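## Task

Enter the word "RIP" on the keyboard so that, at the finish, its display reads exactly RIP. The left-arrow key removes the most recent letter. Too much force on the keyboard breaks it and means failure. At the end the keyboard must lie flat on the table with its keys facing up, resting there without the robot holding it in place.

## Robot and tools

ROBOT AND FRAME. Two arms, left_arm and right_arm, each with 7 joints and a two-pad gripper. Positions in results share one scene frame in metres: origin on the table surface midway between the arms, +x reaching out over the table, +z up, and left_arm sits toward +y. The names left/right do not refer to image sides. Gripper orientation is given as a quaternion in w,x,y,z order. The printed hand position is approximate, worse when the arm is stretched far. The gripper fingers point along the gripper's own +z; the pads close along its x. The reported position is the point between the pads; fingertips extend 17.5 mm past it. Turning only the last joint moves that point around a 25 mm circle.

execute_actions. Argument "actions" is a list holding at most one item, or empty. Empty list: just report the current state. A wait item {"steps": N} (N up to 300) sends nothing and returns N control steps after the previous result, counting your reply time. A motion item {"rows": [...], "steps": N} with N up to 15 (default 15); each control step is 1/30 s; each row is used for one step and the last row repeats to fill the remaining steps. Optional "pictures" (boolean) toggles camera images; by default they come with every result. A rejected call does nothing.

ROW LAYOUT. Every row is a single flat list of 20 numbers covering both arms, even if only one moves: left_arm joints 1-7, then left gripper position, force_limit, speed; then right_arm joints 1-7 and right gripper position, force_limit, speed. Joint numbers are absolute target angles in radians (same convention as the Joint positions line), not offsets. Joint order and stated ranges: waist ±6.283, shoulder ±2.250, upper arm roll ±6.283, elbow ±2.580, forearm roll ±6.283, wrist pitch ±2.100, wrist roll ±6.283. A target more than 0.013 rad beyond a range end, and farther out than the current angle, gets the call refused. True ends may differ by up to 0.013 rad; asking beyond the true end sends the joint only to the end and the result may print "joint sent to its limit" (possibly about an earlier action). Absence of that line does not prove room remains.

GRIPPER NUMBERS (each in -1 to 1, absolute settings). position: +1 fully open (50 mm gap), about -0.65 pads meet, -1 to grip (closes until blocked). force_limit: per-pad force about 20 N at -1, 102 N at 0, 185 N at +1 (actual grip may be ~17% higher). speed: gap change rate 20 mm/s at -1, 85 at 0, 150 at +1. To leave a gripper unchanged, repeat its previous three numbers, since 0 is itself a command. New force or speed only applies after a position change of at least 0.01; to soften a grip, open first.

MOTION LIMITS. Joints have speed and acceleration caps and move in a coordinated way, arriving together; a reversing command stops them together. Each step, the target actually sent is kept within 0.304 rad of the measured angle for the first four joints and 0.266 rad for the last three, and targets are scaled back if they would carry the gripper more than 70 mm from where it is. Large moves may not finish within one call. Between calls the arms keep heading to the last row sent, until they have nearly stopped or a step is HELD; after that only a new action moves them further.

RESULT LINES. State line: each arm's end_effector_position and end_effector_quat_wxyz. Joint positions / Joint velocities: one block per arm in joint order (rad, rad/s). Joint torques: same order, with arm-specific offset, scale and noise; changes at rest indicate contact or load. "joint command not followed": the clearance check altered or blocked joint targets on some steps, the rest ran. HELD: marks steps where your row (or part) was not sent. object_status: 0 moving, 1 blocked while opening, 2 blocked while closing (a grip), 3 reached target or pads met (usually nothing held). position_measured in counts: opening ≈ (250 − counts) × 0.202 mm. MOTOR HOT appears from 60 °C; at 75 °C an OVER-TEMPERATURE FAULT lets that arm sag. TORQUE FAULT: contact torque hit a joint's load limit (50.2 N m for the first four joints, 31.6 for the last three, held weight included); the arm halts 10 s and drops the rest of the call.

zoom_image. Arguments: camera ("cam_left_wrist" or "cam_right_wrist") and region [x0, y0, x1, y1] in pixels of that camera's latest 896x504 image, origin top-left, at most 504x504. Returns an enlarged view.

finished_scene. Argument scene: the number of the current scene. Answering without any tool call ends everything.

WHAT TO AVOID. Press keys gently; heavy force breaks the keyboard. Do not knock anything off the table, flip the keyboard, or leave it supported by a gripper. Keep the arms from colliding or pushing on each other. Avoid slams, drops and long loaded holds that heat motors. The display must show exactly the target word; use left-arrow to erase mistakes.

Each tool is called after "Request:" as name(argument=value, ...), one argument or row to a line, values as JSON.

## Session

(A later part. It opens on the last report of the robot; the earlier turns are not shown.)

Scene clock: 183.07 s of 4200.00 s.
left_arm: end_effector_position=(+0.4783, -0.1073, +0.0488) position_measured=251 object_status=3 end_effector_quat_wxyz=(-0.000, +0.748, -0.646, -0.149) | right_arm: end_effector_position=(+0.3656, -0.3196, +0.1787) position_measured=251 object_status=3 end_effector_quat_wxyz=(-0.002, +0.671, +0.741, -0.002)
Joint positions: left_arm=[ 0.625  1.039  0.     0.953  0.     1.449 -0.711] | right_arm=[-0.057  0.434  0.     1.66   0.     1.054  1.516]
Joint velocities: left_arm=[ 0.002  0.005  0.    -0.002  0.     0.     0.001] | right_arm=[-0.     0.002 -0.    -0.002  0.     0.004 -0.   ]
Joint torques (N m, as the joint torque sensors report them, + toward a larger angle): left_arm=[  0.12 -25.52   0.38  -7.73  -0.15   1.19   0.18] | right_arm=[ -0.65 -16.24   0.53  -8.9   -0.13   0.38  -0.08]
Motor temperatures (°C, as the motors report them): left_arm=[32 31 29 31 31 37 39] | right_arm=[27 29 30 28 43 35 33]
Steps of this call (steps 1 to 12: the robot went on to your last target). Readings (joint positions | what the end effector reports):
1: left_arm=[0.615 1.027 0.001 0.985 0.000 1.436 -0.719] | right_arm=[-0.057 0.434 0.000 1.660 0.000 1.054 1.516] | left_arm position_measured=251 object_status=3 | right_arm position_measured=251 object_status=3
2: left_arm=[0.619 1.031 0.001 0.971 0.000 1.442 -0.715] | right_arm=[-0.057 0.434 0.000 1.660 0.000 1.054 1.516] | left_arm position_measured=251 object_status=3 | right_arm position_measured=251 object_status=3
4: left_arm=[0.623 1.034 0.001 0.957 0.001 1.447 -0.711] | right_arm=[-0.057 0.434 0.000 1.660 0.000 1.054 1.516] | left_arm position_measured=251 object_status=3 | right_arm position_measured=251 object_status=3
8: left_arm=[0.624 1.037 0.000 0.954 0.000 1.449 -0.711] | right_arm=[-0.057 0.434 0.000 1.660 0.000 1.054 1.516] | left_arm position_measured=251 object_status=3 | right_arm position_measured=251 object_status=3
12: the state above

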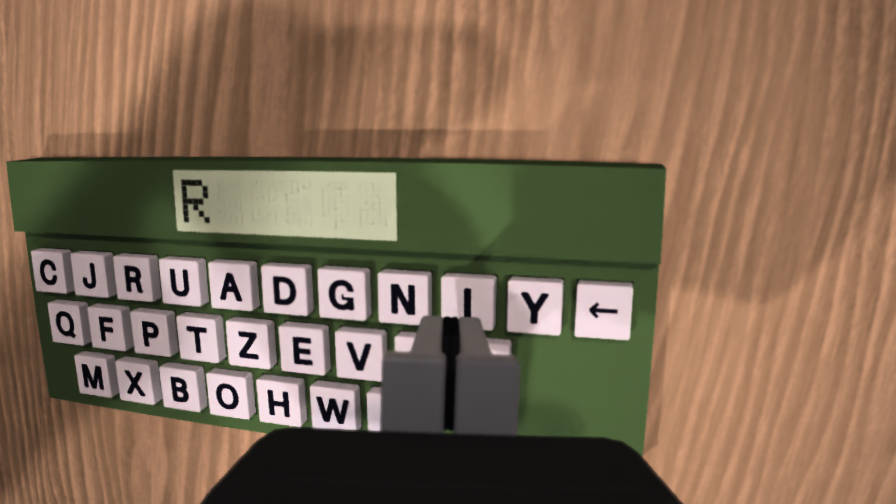

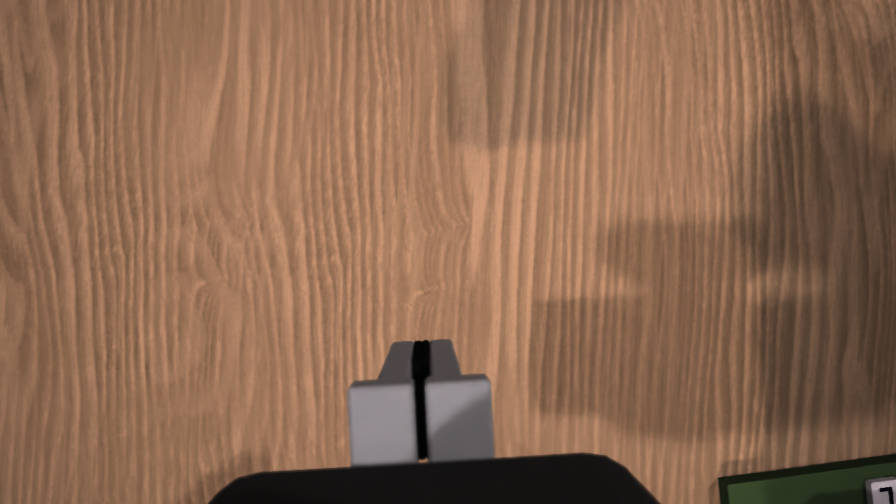

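Request:
execute_actions(
  actions=[
    {"rows": [[0.6195,1.0534,0.0,0.9519,0.0,1.4357,-0.7105,-1,-1,0,-0.057,0.434,0.0,1.66,0.0,1.054,1.516,-1,-1,0]], "steps": 10},
  ],
)

Scene clock: 190.70 s of 4200.00 s.
left_arm: end_effector_position=(+0.4812, -0.1060, +0.0398) position_measured=251 object_status=3 end_effector_quat_wxyz=(+0.000, +0.750, -0.644, -0.149) | right_arm: end_effector_position=(+0.3656, -0.3196, +0.1787) position_measured=251 object_status=3 end_effector_quat_wxyz=(-0.002, +0.671, +0.741, -0.002)
Joint positions: left_arm=[ 0.62   1.053 -0.     0.952 -0.     1.436 -0.711] | right_arm=[-0.057  0.434  0.     1.66   0.     1.054  1.516]
Joint velocities: left_arm=[-0.003  0.005  0.    -0.001  0.    -0.003 -0.001] | right_arm=[ 0.     0.001 -0.    -0.003 -0.     0.    -0.   ]
Joint torques (N m, as the joint torque sensors report them, + toward a larger angle): left_arm=[  0.05 -26.59   0.11  -7.71  -0.2    1.41   0.04] | right_arm=[ -0.48 -16.09   0.34  -8.78  -0.15   0.41  -0.04]
Motor temperatures (°C, as the motors report them): left_arm=[32 31 29 31 31 37 39] | right_arm=[27 29 30 28 43 35 33]
Steps of this call (steps 1 to 30: the robot went on to your last target; steps 31 to 90: nothing new was sent; then 4.30 s passed at rest; steps 91 to 100: all 10 steps of this action). Readings (joint positions | what the end effector reports):
91: left_arm=[0.624 1.040 0.000 0.953 0.000 1.448 -0.710] | right_arm=[-0.057 0.434 0.000 1.660 0.000 1.054 1.516] | left_arm position_measured=251 object_status=3 | right_arm position_measured=251 object_status=3
92: left_arm=[0.623 1.044 0.001 0.952 0.000 1.445 -0.711] | right_arm=[-0.057 0.434 0.000 1.660 0.000 1.054 1.516] | left_arm position_measured=251 object_status=3 | right_arm position_measured=251 object_status=3
94: left_arm=[0.621 1.050 -0.000 0.952 -0.000 1.439 -0.711] | right_arm=[-0.057 0.434 0.000 1.660 0.000 1.054 1.516] | left_arm position_measured=251 object_status=3 | right_arm position_measured=251 object_status=3
98: left_arm=[0.620 1.053 -0.000 0.952 -0.000 1.436 -0.710] | right_arm=[-0.057 0.434 0.000 1.660 0.000 1.054 1.516] | left_arm position_measured=251 object_status=3 | right_arm position_measured=251 object_status=3
100: the state above

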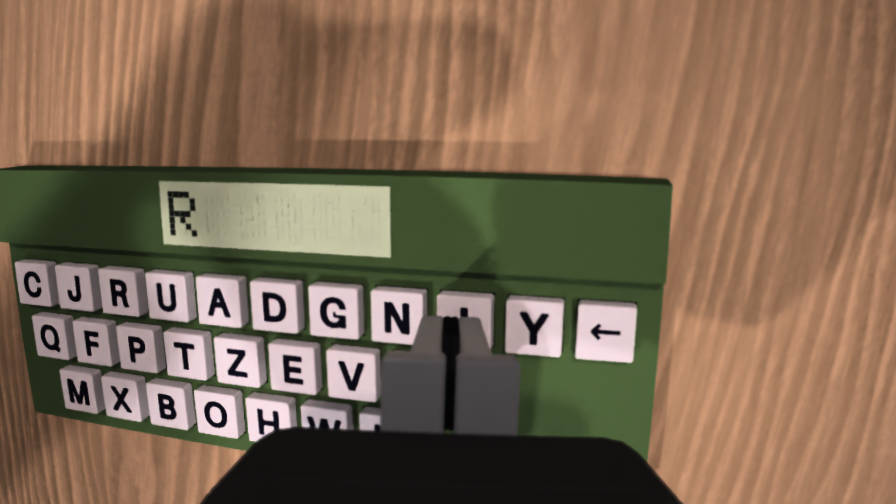

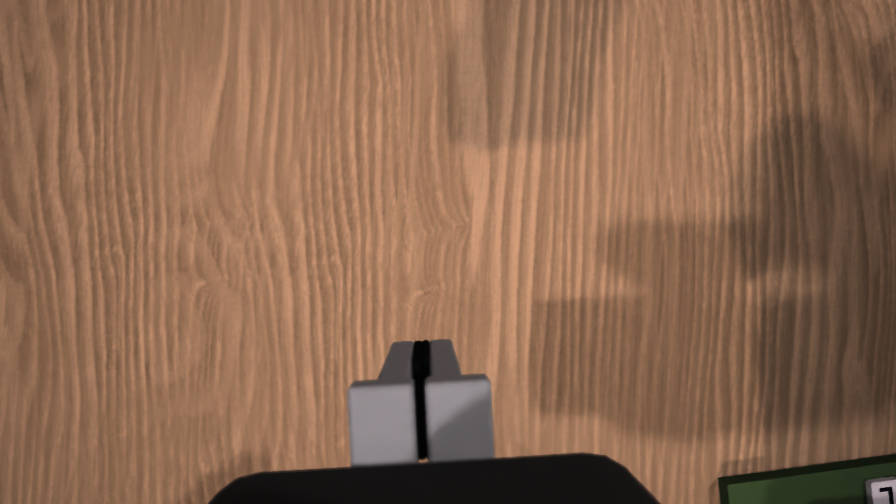

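Request:
zoom_image(
  camera="cam_left_wrist",
  region=[360, 250, 580, 400],
)

Region (360, 250, 580, 400) of cam_left_wrist's 896x504 image, scaled by 2.291; it fills the top 344 rows of this view, and the rest is white.

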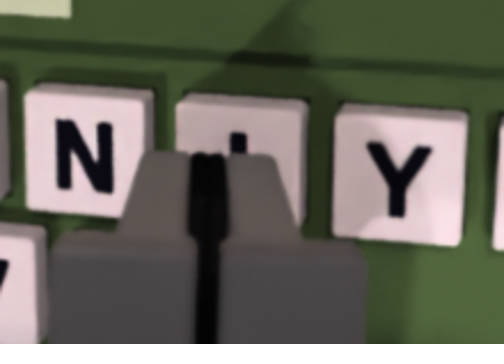

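Request:
execute_actions(
  actions=[
    {"rows": [[0.6195,1.0597,0.0,0.9561,0.0,1.4252,-0.7105,-1,-1,0,-0.057,0.434,0.0,1.66,0.0,1.054,1.516,-1,-1,0]], "steps": 10},
  ],
)

Scene clock: 193.40 s of 4200.00 s.
left_arm: end_effector_position=(+0.4812, -0.1060, +0.0347) position_measured=251 object_status=3 end_effector_quat_wxyz=(+0.000, +0.750, -0.644, -0.149) | right_arm: end_effector_position=(+0.3656, -0.3196, +0.1787) position_measured=251 object_status=3 end_effector_quat_wxyz=(-0.002, +0.671, +0.741, -0.002)
Joint positions: left_arm=[ 0.62   1.059  0.     0.956 -0.     1.426 -0.71 ] | right_arm=[-0.057  0.434 -0.     1.66   0.     1.054  1.516]
Joint velocities: left_arm=[ 0.001  0.     0.     0.    -0.001 -0.002 -0.   ] | right_arm=[ 0.    -0.003  0.    -0.002  0.     0.002  0.   ]
Joint torques (N m, as the joint torque sensors report them, + toward a larger angle): left_arm=[ -0.28 -25.41   0.37  -7.12  -0.12   1.13   0.08] | right_arm=[ -0.51 -16.3    0.42  -9.01  -0.12   0.39  -0.08]
Motor temperatures (°C, as the motors report them): left_arm=[32 31 29 31 31 37 39] | right_arm=[27 29 30 28 43 35 33]
Steps of this call (steps 1 to 15: the robot went on to your last target; steps 16 to 71: nothing new was sent; steps 72 to 81: all 10 steps of this action). Readings (joint positions | what the end effector reports):
72: left_arm=[0.619 1.054 0.000 0.952 -0.000 1.435 -0.710] | right_arm=[-0.057 0.434 0.000 1.660 0.000 1.054 1.516] | left_arm position_measured=251 object_status=3 | right_arm position_measured=251 object_status=3
73: left_arm=[0.620 1.056 0.000 0.953 -0.000 1.432 -0.710] | right_arm=[-0.057 0.434 -0.000 1.660 0.000 1.054 1.516] | left_arm position_measured=251 object_status=3 | right_arm position_measured=251 object_status=3
75: left_arm=[0.620 1.058 -0.000 0.955 -0.000 1.428 -0.711] | right_arm=[-0.057 0.434 0.000 1.660 0.000 1.054 1.516] | left_arm position_measured=251 object_status=3 | right_arm position_measured=251 object_status=3
79: left_arm=[0.620 1.059 0.000 0.956 -0.000 1.426 -0.710] | right_arm=[-0.057 0.434 -0.000 1.660 0.000 1.054 1.516] | left_arm position_measured=251 object_status=3 | right_arm position_measured=251 object_status=3
81: the state above

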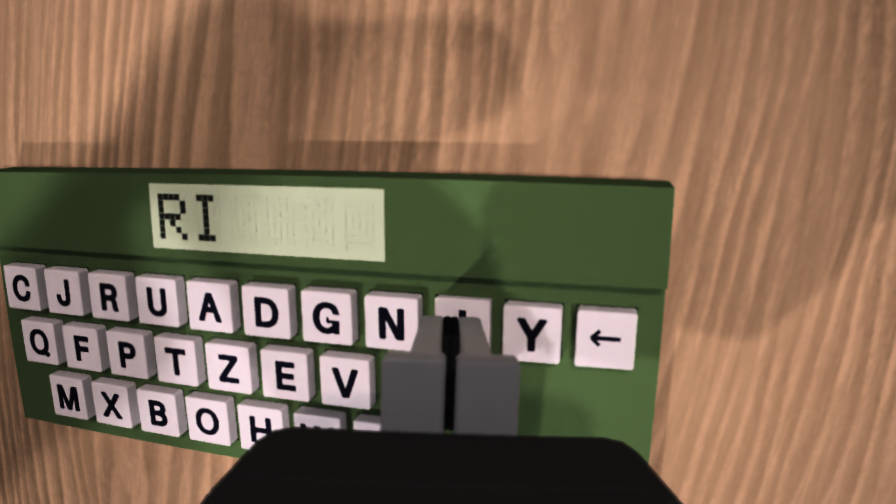

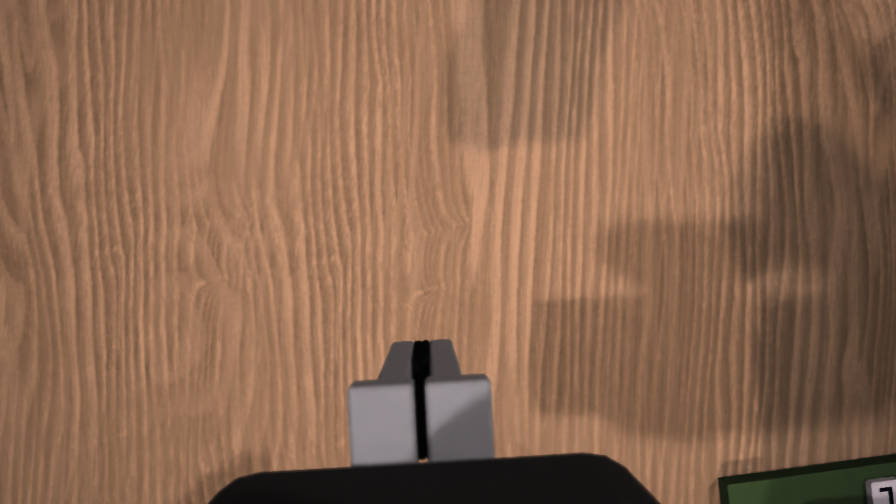

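Request:
execute_actions(
  actions=[
    {"rows": [[0.6195,1.0430,0.0,0.9451,0.0,1.4529,-0.7105,-1,-1,0,-0.057,0.434,0.0,1.66,0.0,1.054,1.516,-1,-1,0]], "steps": 8},
  ],
  pictures=false,
)

Scene clock: 194.83 s of 4200.00 s.
left_arm: end_effector_position=(+0.4812, -0.1060, +0.0477) position_measured=251 object_status=3 end_effector_quat_wxyz=(+0.000, +0.750, -0.644, -0.149) | right_arm: end_effector_position=(+0.3656, -0.3196, +0.1787) position_measured=251 object_status=3 end_effector_quat_wxyz=(-0.002, +0.671, +0.741, -0.002)
Joint positions: left_arm=[ 0.62   1.044  0.     0.945 -0.     1.452 -0.71 ] | right_arm=[-0.057  0.434  0.     1.66  -0.     1.054  1.516]
Joint velocities: left_arm=[-0.001 -0.009 -0.    -0.004  0.001  0.015  0.   ] | right_arm=[ 0.    -0.     0.    -0.     0.     0.001 -0.   ]
Joint torques (N m, as the joint torque sensors report them, + toward a larger angle): left_arm=[  0.05 -25.16   0.55  -7.62  -0.07   1.3    0.25] | right_arm=[ -0.59 -16.25   0.38  -8.88  -0.12   0.43  -0.09]
Motor temperatures (°C, as the motors report them): left_arm=[32 31 29 31 31 37 39] | right_arm=[27 29 30 28 43 35 33]
Steps of this call (steps 1 to 15: the robot went on to your last target; steps 16 to 35: nothing new was sent; steps 36 to 43: all 8 steps of this action). Readings (joint positions | what the end effector reports):
36: left_arm=[0.620 1.058 -0.000 0.956 -0.000 1.426 -0.710] | right_arm=[-0.057 0.434 0.000 1.660 0.000 1.054 1.516] | left_arm position_measured=251 object_status=3 | right_arm position_measured=251 object_status=3
37: left_arm=[0.620 1.054 -0.000 0.954 0.000 1.432 -0.711] | right_arm=[-0.057 0.434 0.000 1.660 0.000 1.054 1.516] | left_arm position_measured=251 object_status=3 | right_arm position_measured=251 object_status=3
39: left_arm=[0.620 1.047 0.000 0.948 -0.000 1.445 -0.710] | right_arm=[-0.057 0.434 0.000 1.660 0.000 1.054 1.516] | left_arm position_measured=251 object_status=3 | right_arm position_measured=251 object_status=3
43: the state above

Request:
execute_actions(
  actions=[
    {"rows": [[0.4851,0.8316,0.0,1.4313,0.0,1.1781,-0.8502,-1,-1,0,-0.057,0.434,0.0,1.66,0.0,1.054,1.516,-1,-1,0]], "steps": 15},
  ],
  pictures=false,
)

Request:
execute_actions(
  actions=[
    {"steps": 12},
  ],
)

Scene clock: 206.53 s of 4200.00 s.
left_arm: end_effector_position=(+0.4705, -0.0166, +0.0534) position_measured=251 object_status=3 end_effector_quat_wxyz=(+0.016, +0.751, -0.648, -0.126) | right_arm: end_effector_position=(+0.3656, -0.3196, +0.1787) position_measured=251 object_status=3 end_effector_quat_wxyz=(-0.002, +0.671, +0.741, -0.002)
Joint positions: left_arm=[ 0.496  0.849 -0.001  1.348 -0.     1.198 -0.84 ] | right_arm=[-0.057  0.434 -0.     1.66   0.     1.054  1.516]
Joint velocities: left_arm=[-0.103 -0.157  0.007  0.797  0.003 -0.212 -0.11 ] | right_arm=[ 0.     0.    -0.    -0.001 -0.     0.    -0.   ]
Joint torques (N m, as the joint torque sensors report them, + toward a larger angle): left_arm=[  1.31 -22.77   0.8   -7.29   0.09   0.89   0.21] | right_arm=[ -0.53 -16.18   0.55  -8.72  -0.14   0.47  -0.09]
Motor temperatures (°C, as the motors report them): left_arm=[32 32 29 31 31 37 39] | right_arm=[27 29 30 28 43 35 33]
Steps of this call (steps 1 to 15: the robot went on to your last target; steps 16 to 90: nothing new was sent; then 8.20 s passed at rest; steps 91 to 105: all 15 steps of this action). Readings (joint positions | what the end effector reports):
91: left_arm=[0.619 1.042 0.000 0.946 0.000 1.452 -0.711] | right_arm=[-0.057 0.434 0.000 1.660 0.000 1.054 1.516] | left_arm position_measured=251 object_status=3 | right_arm position_measured=251 object_status=3
92: left_arm=[0.616 1.037 0.001 0.952 0.001 1.447 -0.713] | right_arm=[-0.057 0.434 0.000 1.660 0.000 1.054 1.516] | left_arm position_measured=251 object_status=3 | right_arm position_measured=251 object_status=3
94: left_arm=[0.604 1.016 0.002 0.980 0.001 1.424 -0.725] | right_arm=[-0.057 0.434 0.000 1.660 0.000 1.054 1.516] | left_arm position_measured=251 object_status=3 | right_arm position_measured=251 object_status=3
98: left_arm=[0.552 0.934 0.001 1.101 0.000 1.321 -0.778] | right_arm=[-0.057 0.434 0.000 1.660 0.000 1.054 1.516] | left_arm position_measured=251 object_status=3 | right_arm position_measured=251 object_status=3
105: the state above

Scene clock: 206.93 s of 4200.00 s.
left_arm: end_effector_position=(+0.4459, +0.0046, +0.0456) position_measured=251 object_status=3 end_effector_quat_wxyz=(+0.021, +0.748, -0.646, -0.148) | right_arm: end_effector_position=(+0.3656, -0.3196, +0.1787) position_measured=251 object_status=3 end_effector_quat_wxyz=(-0.002, +0.671, +0.741, -0.002)
Joint positions: left_arm=[ 0.485  0.832 -0.     1.431 -0.     1.178 -0.85 ] | right_arm=[-0.057  0.434  0.     1.66   0.     1.054  1.516]
Joint velocities: left_arm=[-0.003 -0.006 -0.     0.002  0.    -0.001 -0.   ] | right_arm=[ 0.    -0.001  0.    -0.    -0.    -0.     0.   ]
Joint torques (N m, as the joint torque sensors report them, + toward a larger angle): left_arm=[ -0.53 -21.97   0.46  -6.58  -0.23   1.18   0.13] | right_arm=[ -0.53 -16.25   0.26  -8.87  -0.08   0.3   -0.13]
Motor temperatures (°C, as the motors report them): left_arm=[32 32 29 31 31 37 39] | right_arm=[27 29 30 28 43 35 33]
Steps of this call (steps 1 to 12: the robot went on to your last target). Readings (joint positions | what the end effector reports):
1: left_arm=[0.493 0.845 -0.001 1.372 -0.000 1.192 -0.843] | right_arm=[-0.057 0.434 0.000 1.660 0.000 1.054 1.516] | left_arm position_measured=251 object_status=3 | right_arm position_measured=251 object_status=3
2: left_arm=[0.490 0.841 -0.001 1.393 -0.000 1.187 -0.846] | right_arm=[-0.057 0.434 0.000 1.660 0.000 1.054 1.516] | left_arm position_measured=251 object_status=3 | right_arm position_measured=251 object_status=3
4: left_arm=[0.487 0.837 -0.000 1.420 -0.000 1.182 -0.849] | right_arm=[-0.057 0.434 0.000 1.660 0.000 1.054 1.516] | left_arm position_measured=251 object_status=3 | right_arm position_measured=251 object_status=3
8: left_arm=[0.486 0.834 -0.000 1.430 -0.000 1.178 -0.850] | right_arm=[-0.057 0.434 0.000 1.660 0.000 1.054 1.516] | left_arm position_measured=251 object_status=3 | right_arm position_measured=251 object_status=3
12: the state above

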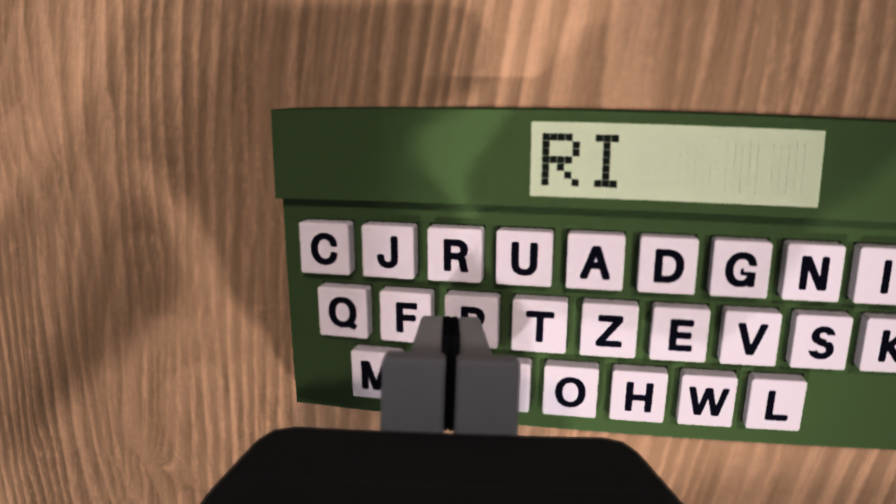

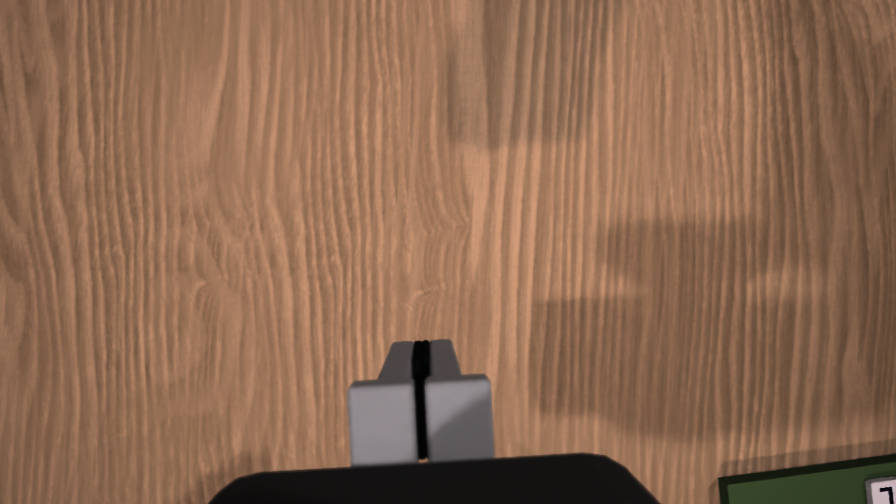

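Request:
zoom_image(
  camera="cam_left_wrist",
  region=[370, 250, 590, 400],
)

Region (370, 250, 590, 400) of cam_left_wrist's 896x504 image, scaled by 2.291; it fills the top 344 rows of this view, and the rest is white.

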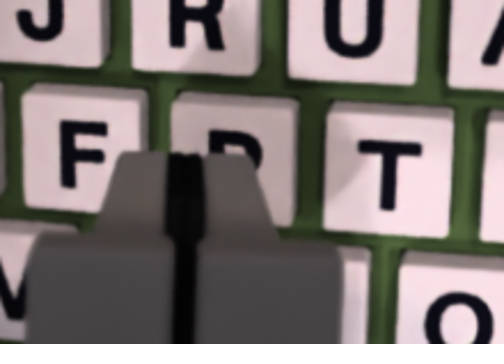

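Request:
execute_actions(
  actions=[
    {"rows": [[0.4867,0.8494,0.0,1.4353,0.0,1.1563,-0.8502,-1,-1,0,-0.057,0.434,0.0,1.66,0.0,1.054,1.516,-1,-1,0]], "steps": 12},
  ],
)

Scene clock: 211.03 s of 4200.00 s.
left_arm: end_effector_position=(+0.4461, +0.0037, +0.0354) position_measured=251 object_status=3 end_effector_quat_wxyz=(+0.020, +0.748, -0.647, -0.148) | right_arm: end_effector_position=(+0.3656, -0.3196, +0.1787) position_measured=251 object_status=3 end_effector_quat_wxyz=(-0.002, +0.671, +0.741, -0.002)
Joint positions: left_arm=[ 0.487  0.849 -0.     1.435 -0.     1.157 -0.85 ] | right_arm=[-0.057  0.434  0.     1.66   0.     1.054  1.516]
Joint velocities: left_arm=[-0.     0.003 -0.001 -0.     0.    -0.002 -0.001] | right_arm=[-0.    -0.     0.     0.001 -0.     0.    -0.   ]
Joint torques (N m, as the joint torque sensors report them, + toward a larger angle): left_arm=[ -0.06 -22.13   0.18  -6.02   0.01   0.94  -0.08] | right_arm=[ -0.6  -16.39   0.45  -8.85  -0.12   0.49  -0.06]
Motor temperatures (°C, as the motors report them): left_arm=[32 32 29 31 31 37 39] | right_arm=[27 29 30 28 43 35 33]
Steps of this call (steps 1 to 30: the robot went on to your last target; steps 31 to 90: nothing new was sent; then 0.70 s passed at rest; steps 91 to 102: all 12 steps of this action). Readings (joint positions | what the end effector reports):
91: left_arm=[0.485 0.833 -0.000 1.431 -0.000 1.177 -0.850] | right_arm=[-0.057 0.434 0.000 1.660 0.000 1.054 1.516] | left_arm position_measured=251 object_status=3 | right_arm position_measured=251 object_status=3
92: left_arm=[0.486 0.837 -0.000 1.432 -0.000 1.173 -0.850] | right_arm=[-0.057 0.434 0.000 1.660 0.000 1.054 1.516] | left_arm position_measured=251 object_status=3 | right_arm position_measured=251 object_status=3
94: left_arm=[0.486 0.845 0.000 1.434 0.000 1.163 -0.850] | right_arm=[-0.057 0.434 0.000 1.660 0.000 1.054 1.516] | left_arm position_measured=251 object_status=3 | right_arm position_measured=251 object_status=3
98: left_arm=[0.487 0.848 -0.000 1.435 -0.000 1.157 -0.850] | right_arm=[-0.057 0.434 0.000 1.660 0.000 1.054 1.516] | left_arm position_measured=251 object_status=3 | right_arm position_measured=251 object_status=3
102: the state above

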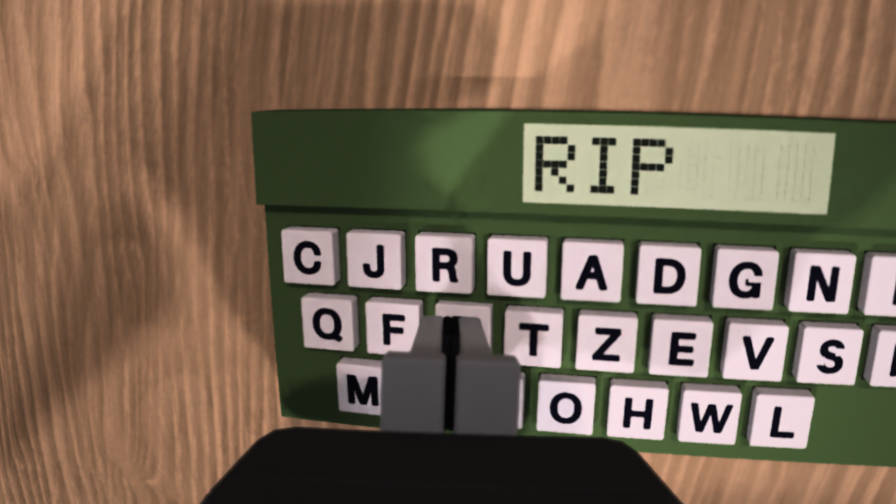

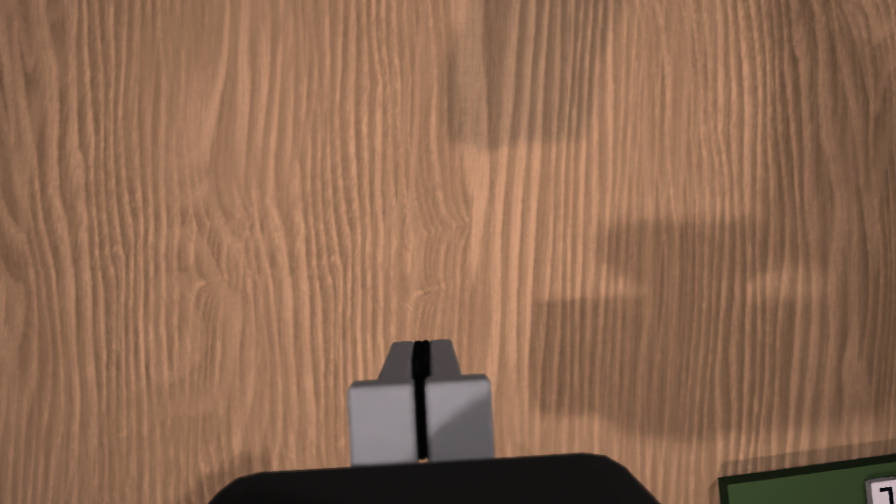

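"RIP" is on the display. Lifting the finger clear.

Request:
execute_actions(
  actions=[
    {"rows": [[0.4867,0.8185,0.0,1.4233,0.0,1.1992,-0.8502,-1,-1,0,-0.057,0.434,0.0,1.66,0.0,1.054,1.516,-1,-1,0]], "steps": 12},
  ],
)

Scene clock: 211.93 s of 4200.00 s.
left_arm: end_effector_position=(+0.4459, +0.0038, +0.0548) position_measured=251 object_status=3 end_effector_quat_wxyz=(+0.020, +0.748, -0.647, -0.148) | right_arm: end_effector_position=(+0.3656, -0.3196, +0.1787) position_measured=251 object_status=3 end_effector_quat_wxyz=(-0.002, +0.671, +0.741, -0.002)
Joint positions: left_arm=[ 0.487  0.819  0.     1.423 -0.     1.199 -0.85 ] | right_arm=[-0.057  0.434  0.     1.66   0.     1.054  1.516]
Joint velocities: left_arm=[ 0.001 -0.006  0.    -0.001 -0.     0.003  0.   ] | right_arm=[ 0.    -0.     0.     0.001  0.    -0.002 -0.   ]
Joint torques (N m, as the joint torque sensors report them, + toward a larger angle): left_arm=[  0.36 -21.79   0.38  -6.48  -0.01   1.44   0.04] | right_arm=[ -0.57 -16.3    0.52  -8.84  -0.02   0.4   -0.1 ]
Motor temperatures (°C, as the motors report them): left_arm=[32 32 29 31 31 37 39] | right_arm=[27 29 30 28 43 35 33]
Steps of this call (steps 1 to 15: the robot went on to your last target; steps 16 to 27: all 12 steps of this action). Readings (joint positions | what the end effector reports):
16: left_arm=[0.487 0.848 -0.000 1.435 -0.000 1.157 -0.850] | right_arm=[-0.057 0.434 0.000 1.660 0.000 1.054 1.516] | left_arm position_measured=251 object_status=3 | right_arm position_measured=251 object_status=3
17: left_arm=[0.487 0.843 -0.000 1.434 -0.000 1.163 -0.850] | right_arm=[-0.057 0.434 0.000 1.660 0.000 1.054 1.516] | left_arm position_measured=251 object_status=3 | right_arm position_measured=251 object_status=3
19: left_arm=[0.487 0.828 -0.000 1.428 -0.000 1.184 -0.850] | right_arm=[-0.057 0.434 0.000 1.660 -0.000 1.054 1.516] | left_arm position_measured=251 object_status=3 | right_arm position_measured=251 object_status=3
23: left_arm=[0.487 0.821 0.000 1.424 0.000 1.197 -0.850] | right_arm=[-0.057 0.434 0.000 1.660 0.000 1.054 1.516] | left_arm position_measured=251 object_status=3 | right_arm position_measured=251 object_status=3
27: the state above

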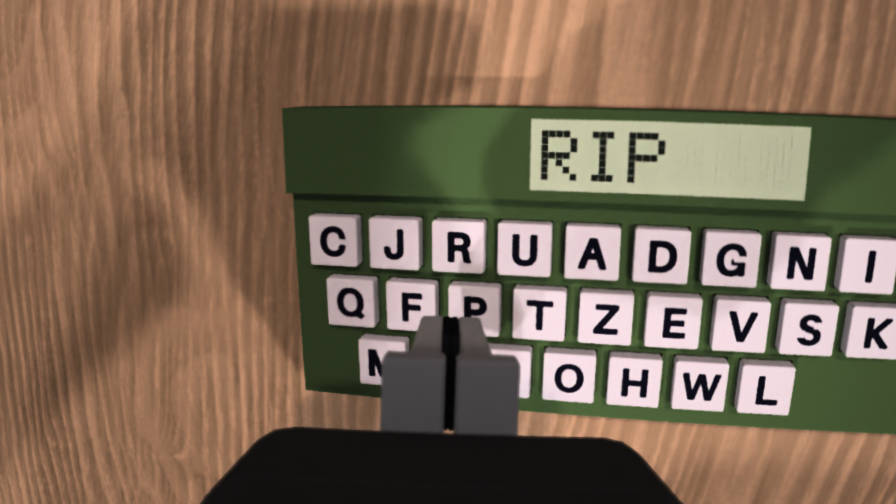

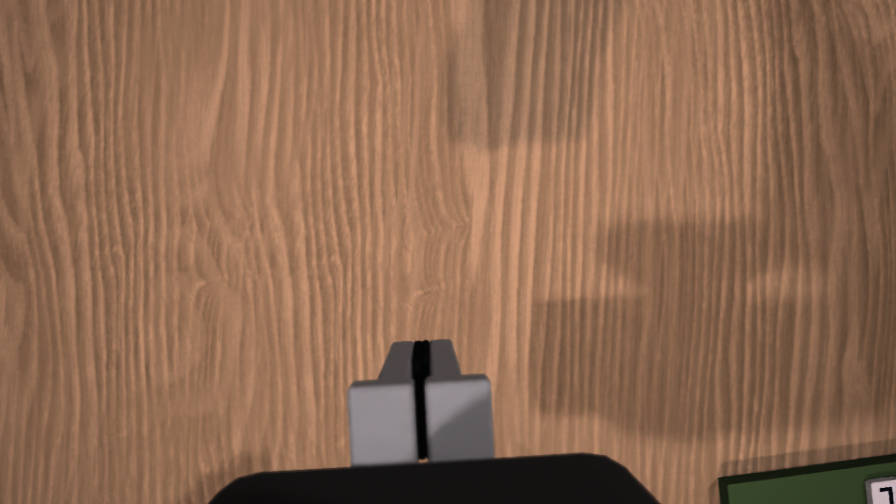

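Request:
finished_scene(
  scene=1,
)

The scene is finished: the task was done.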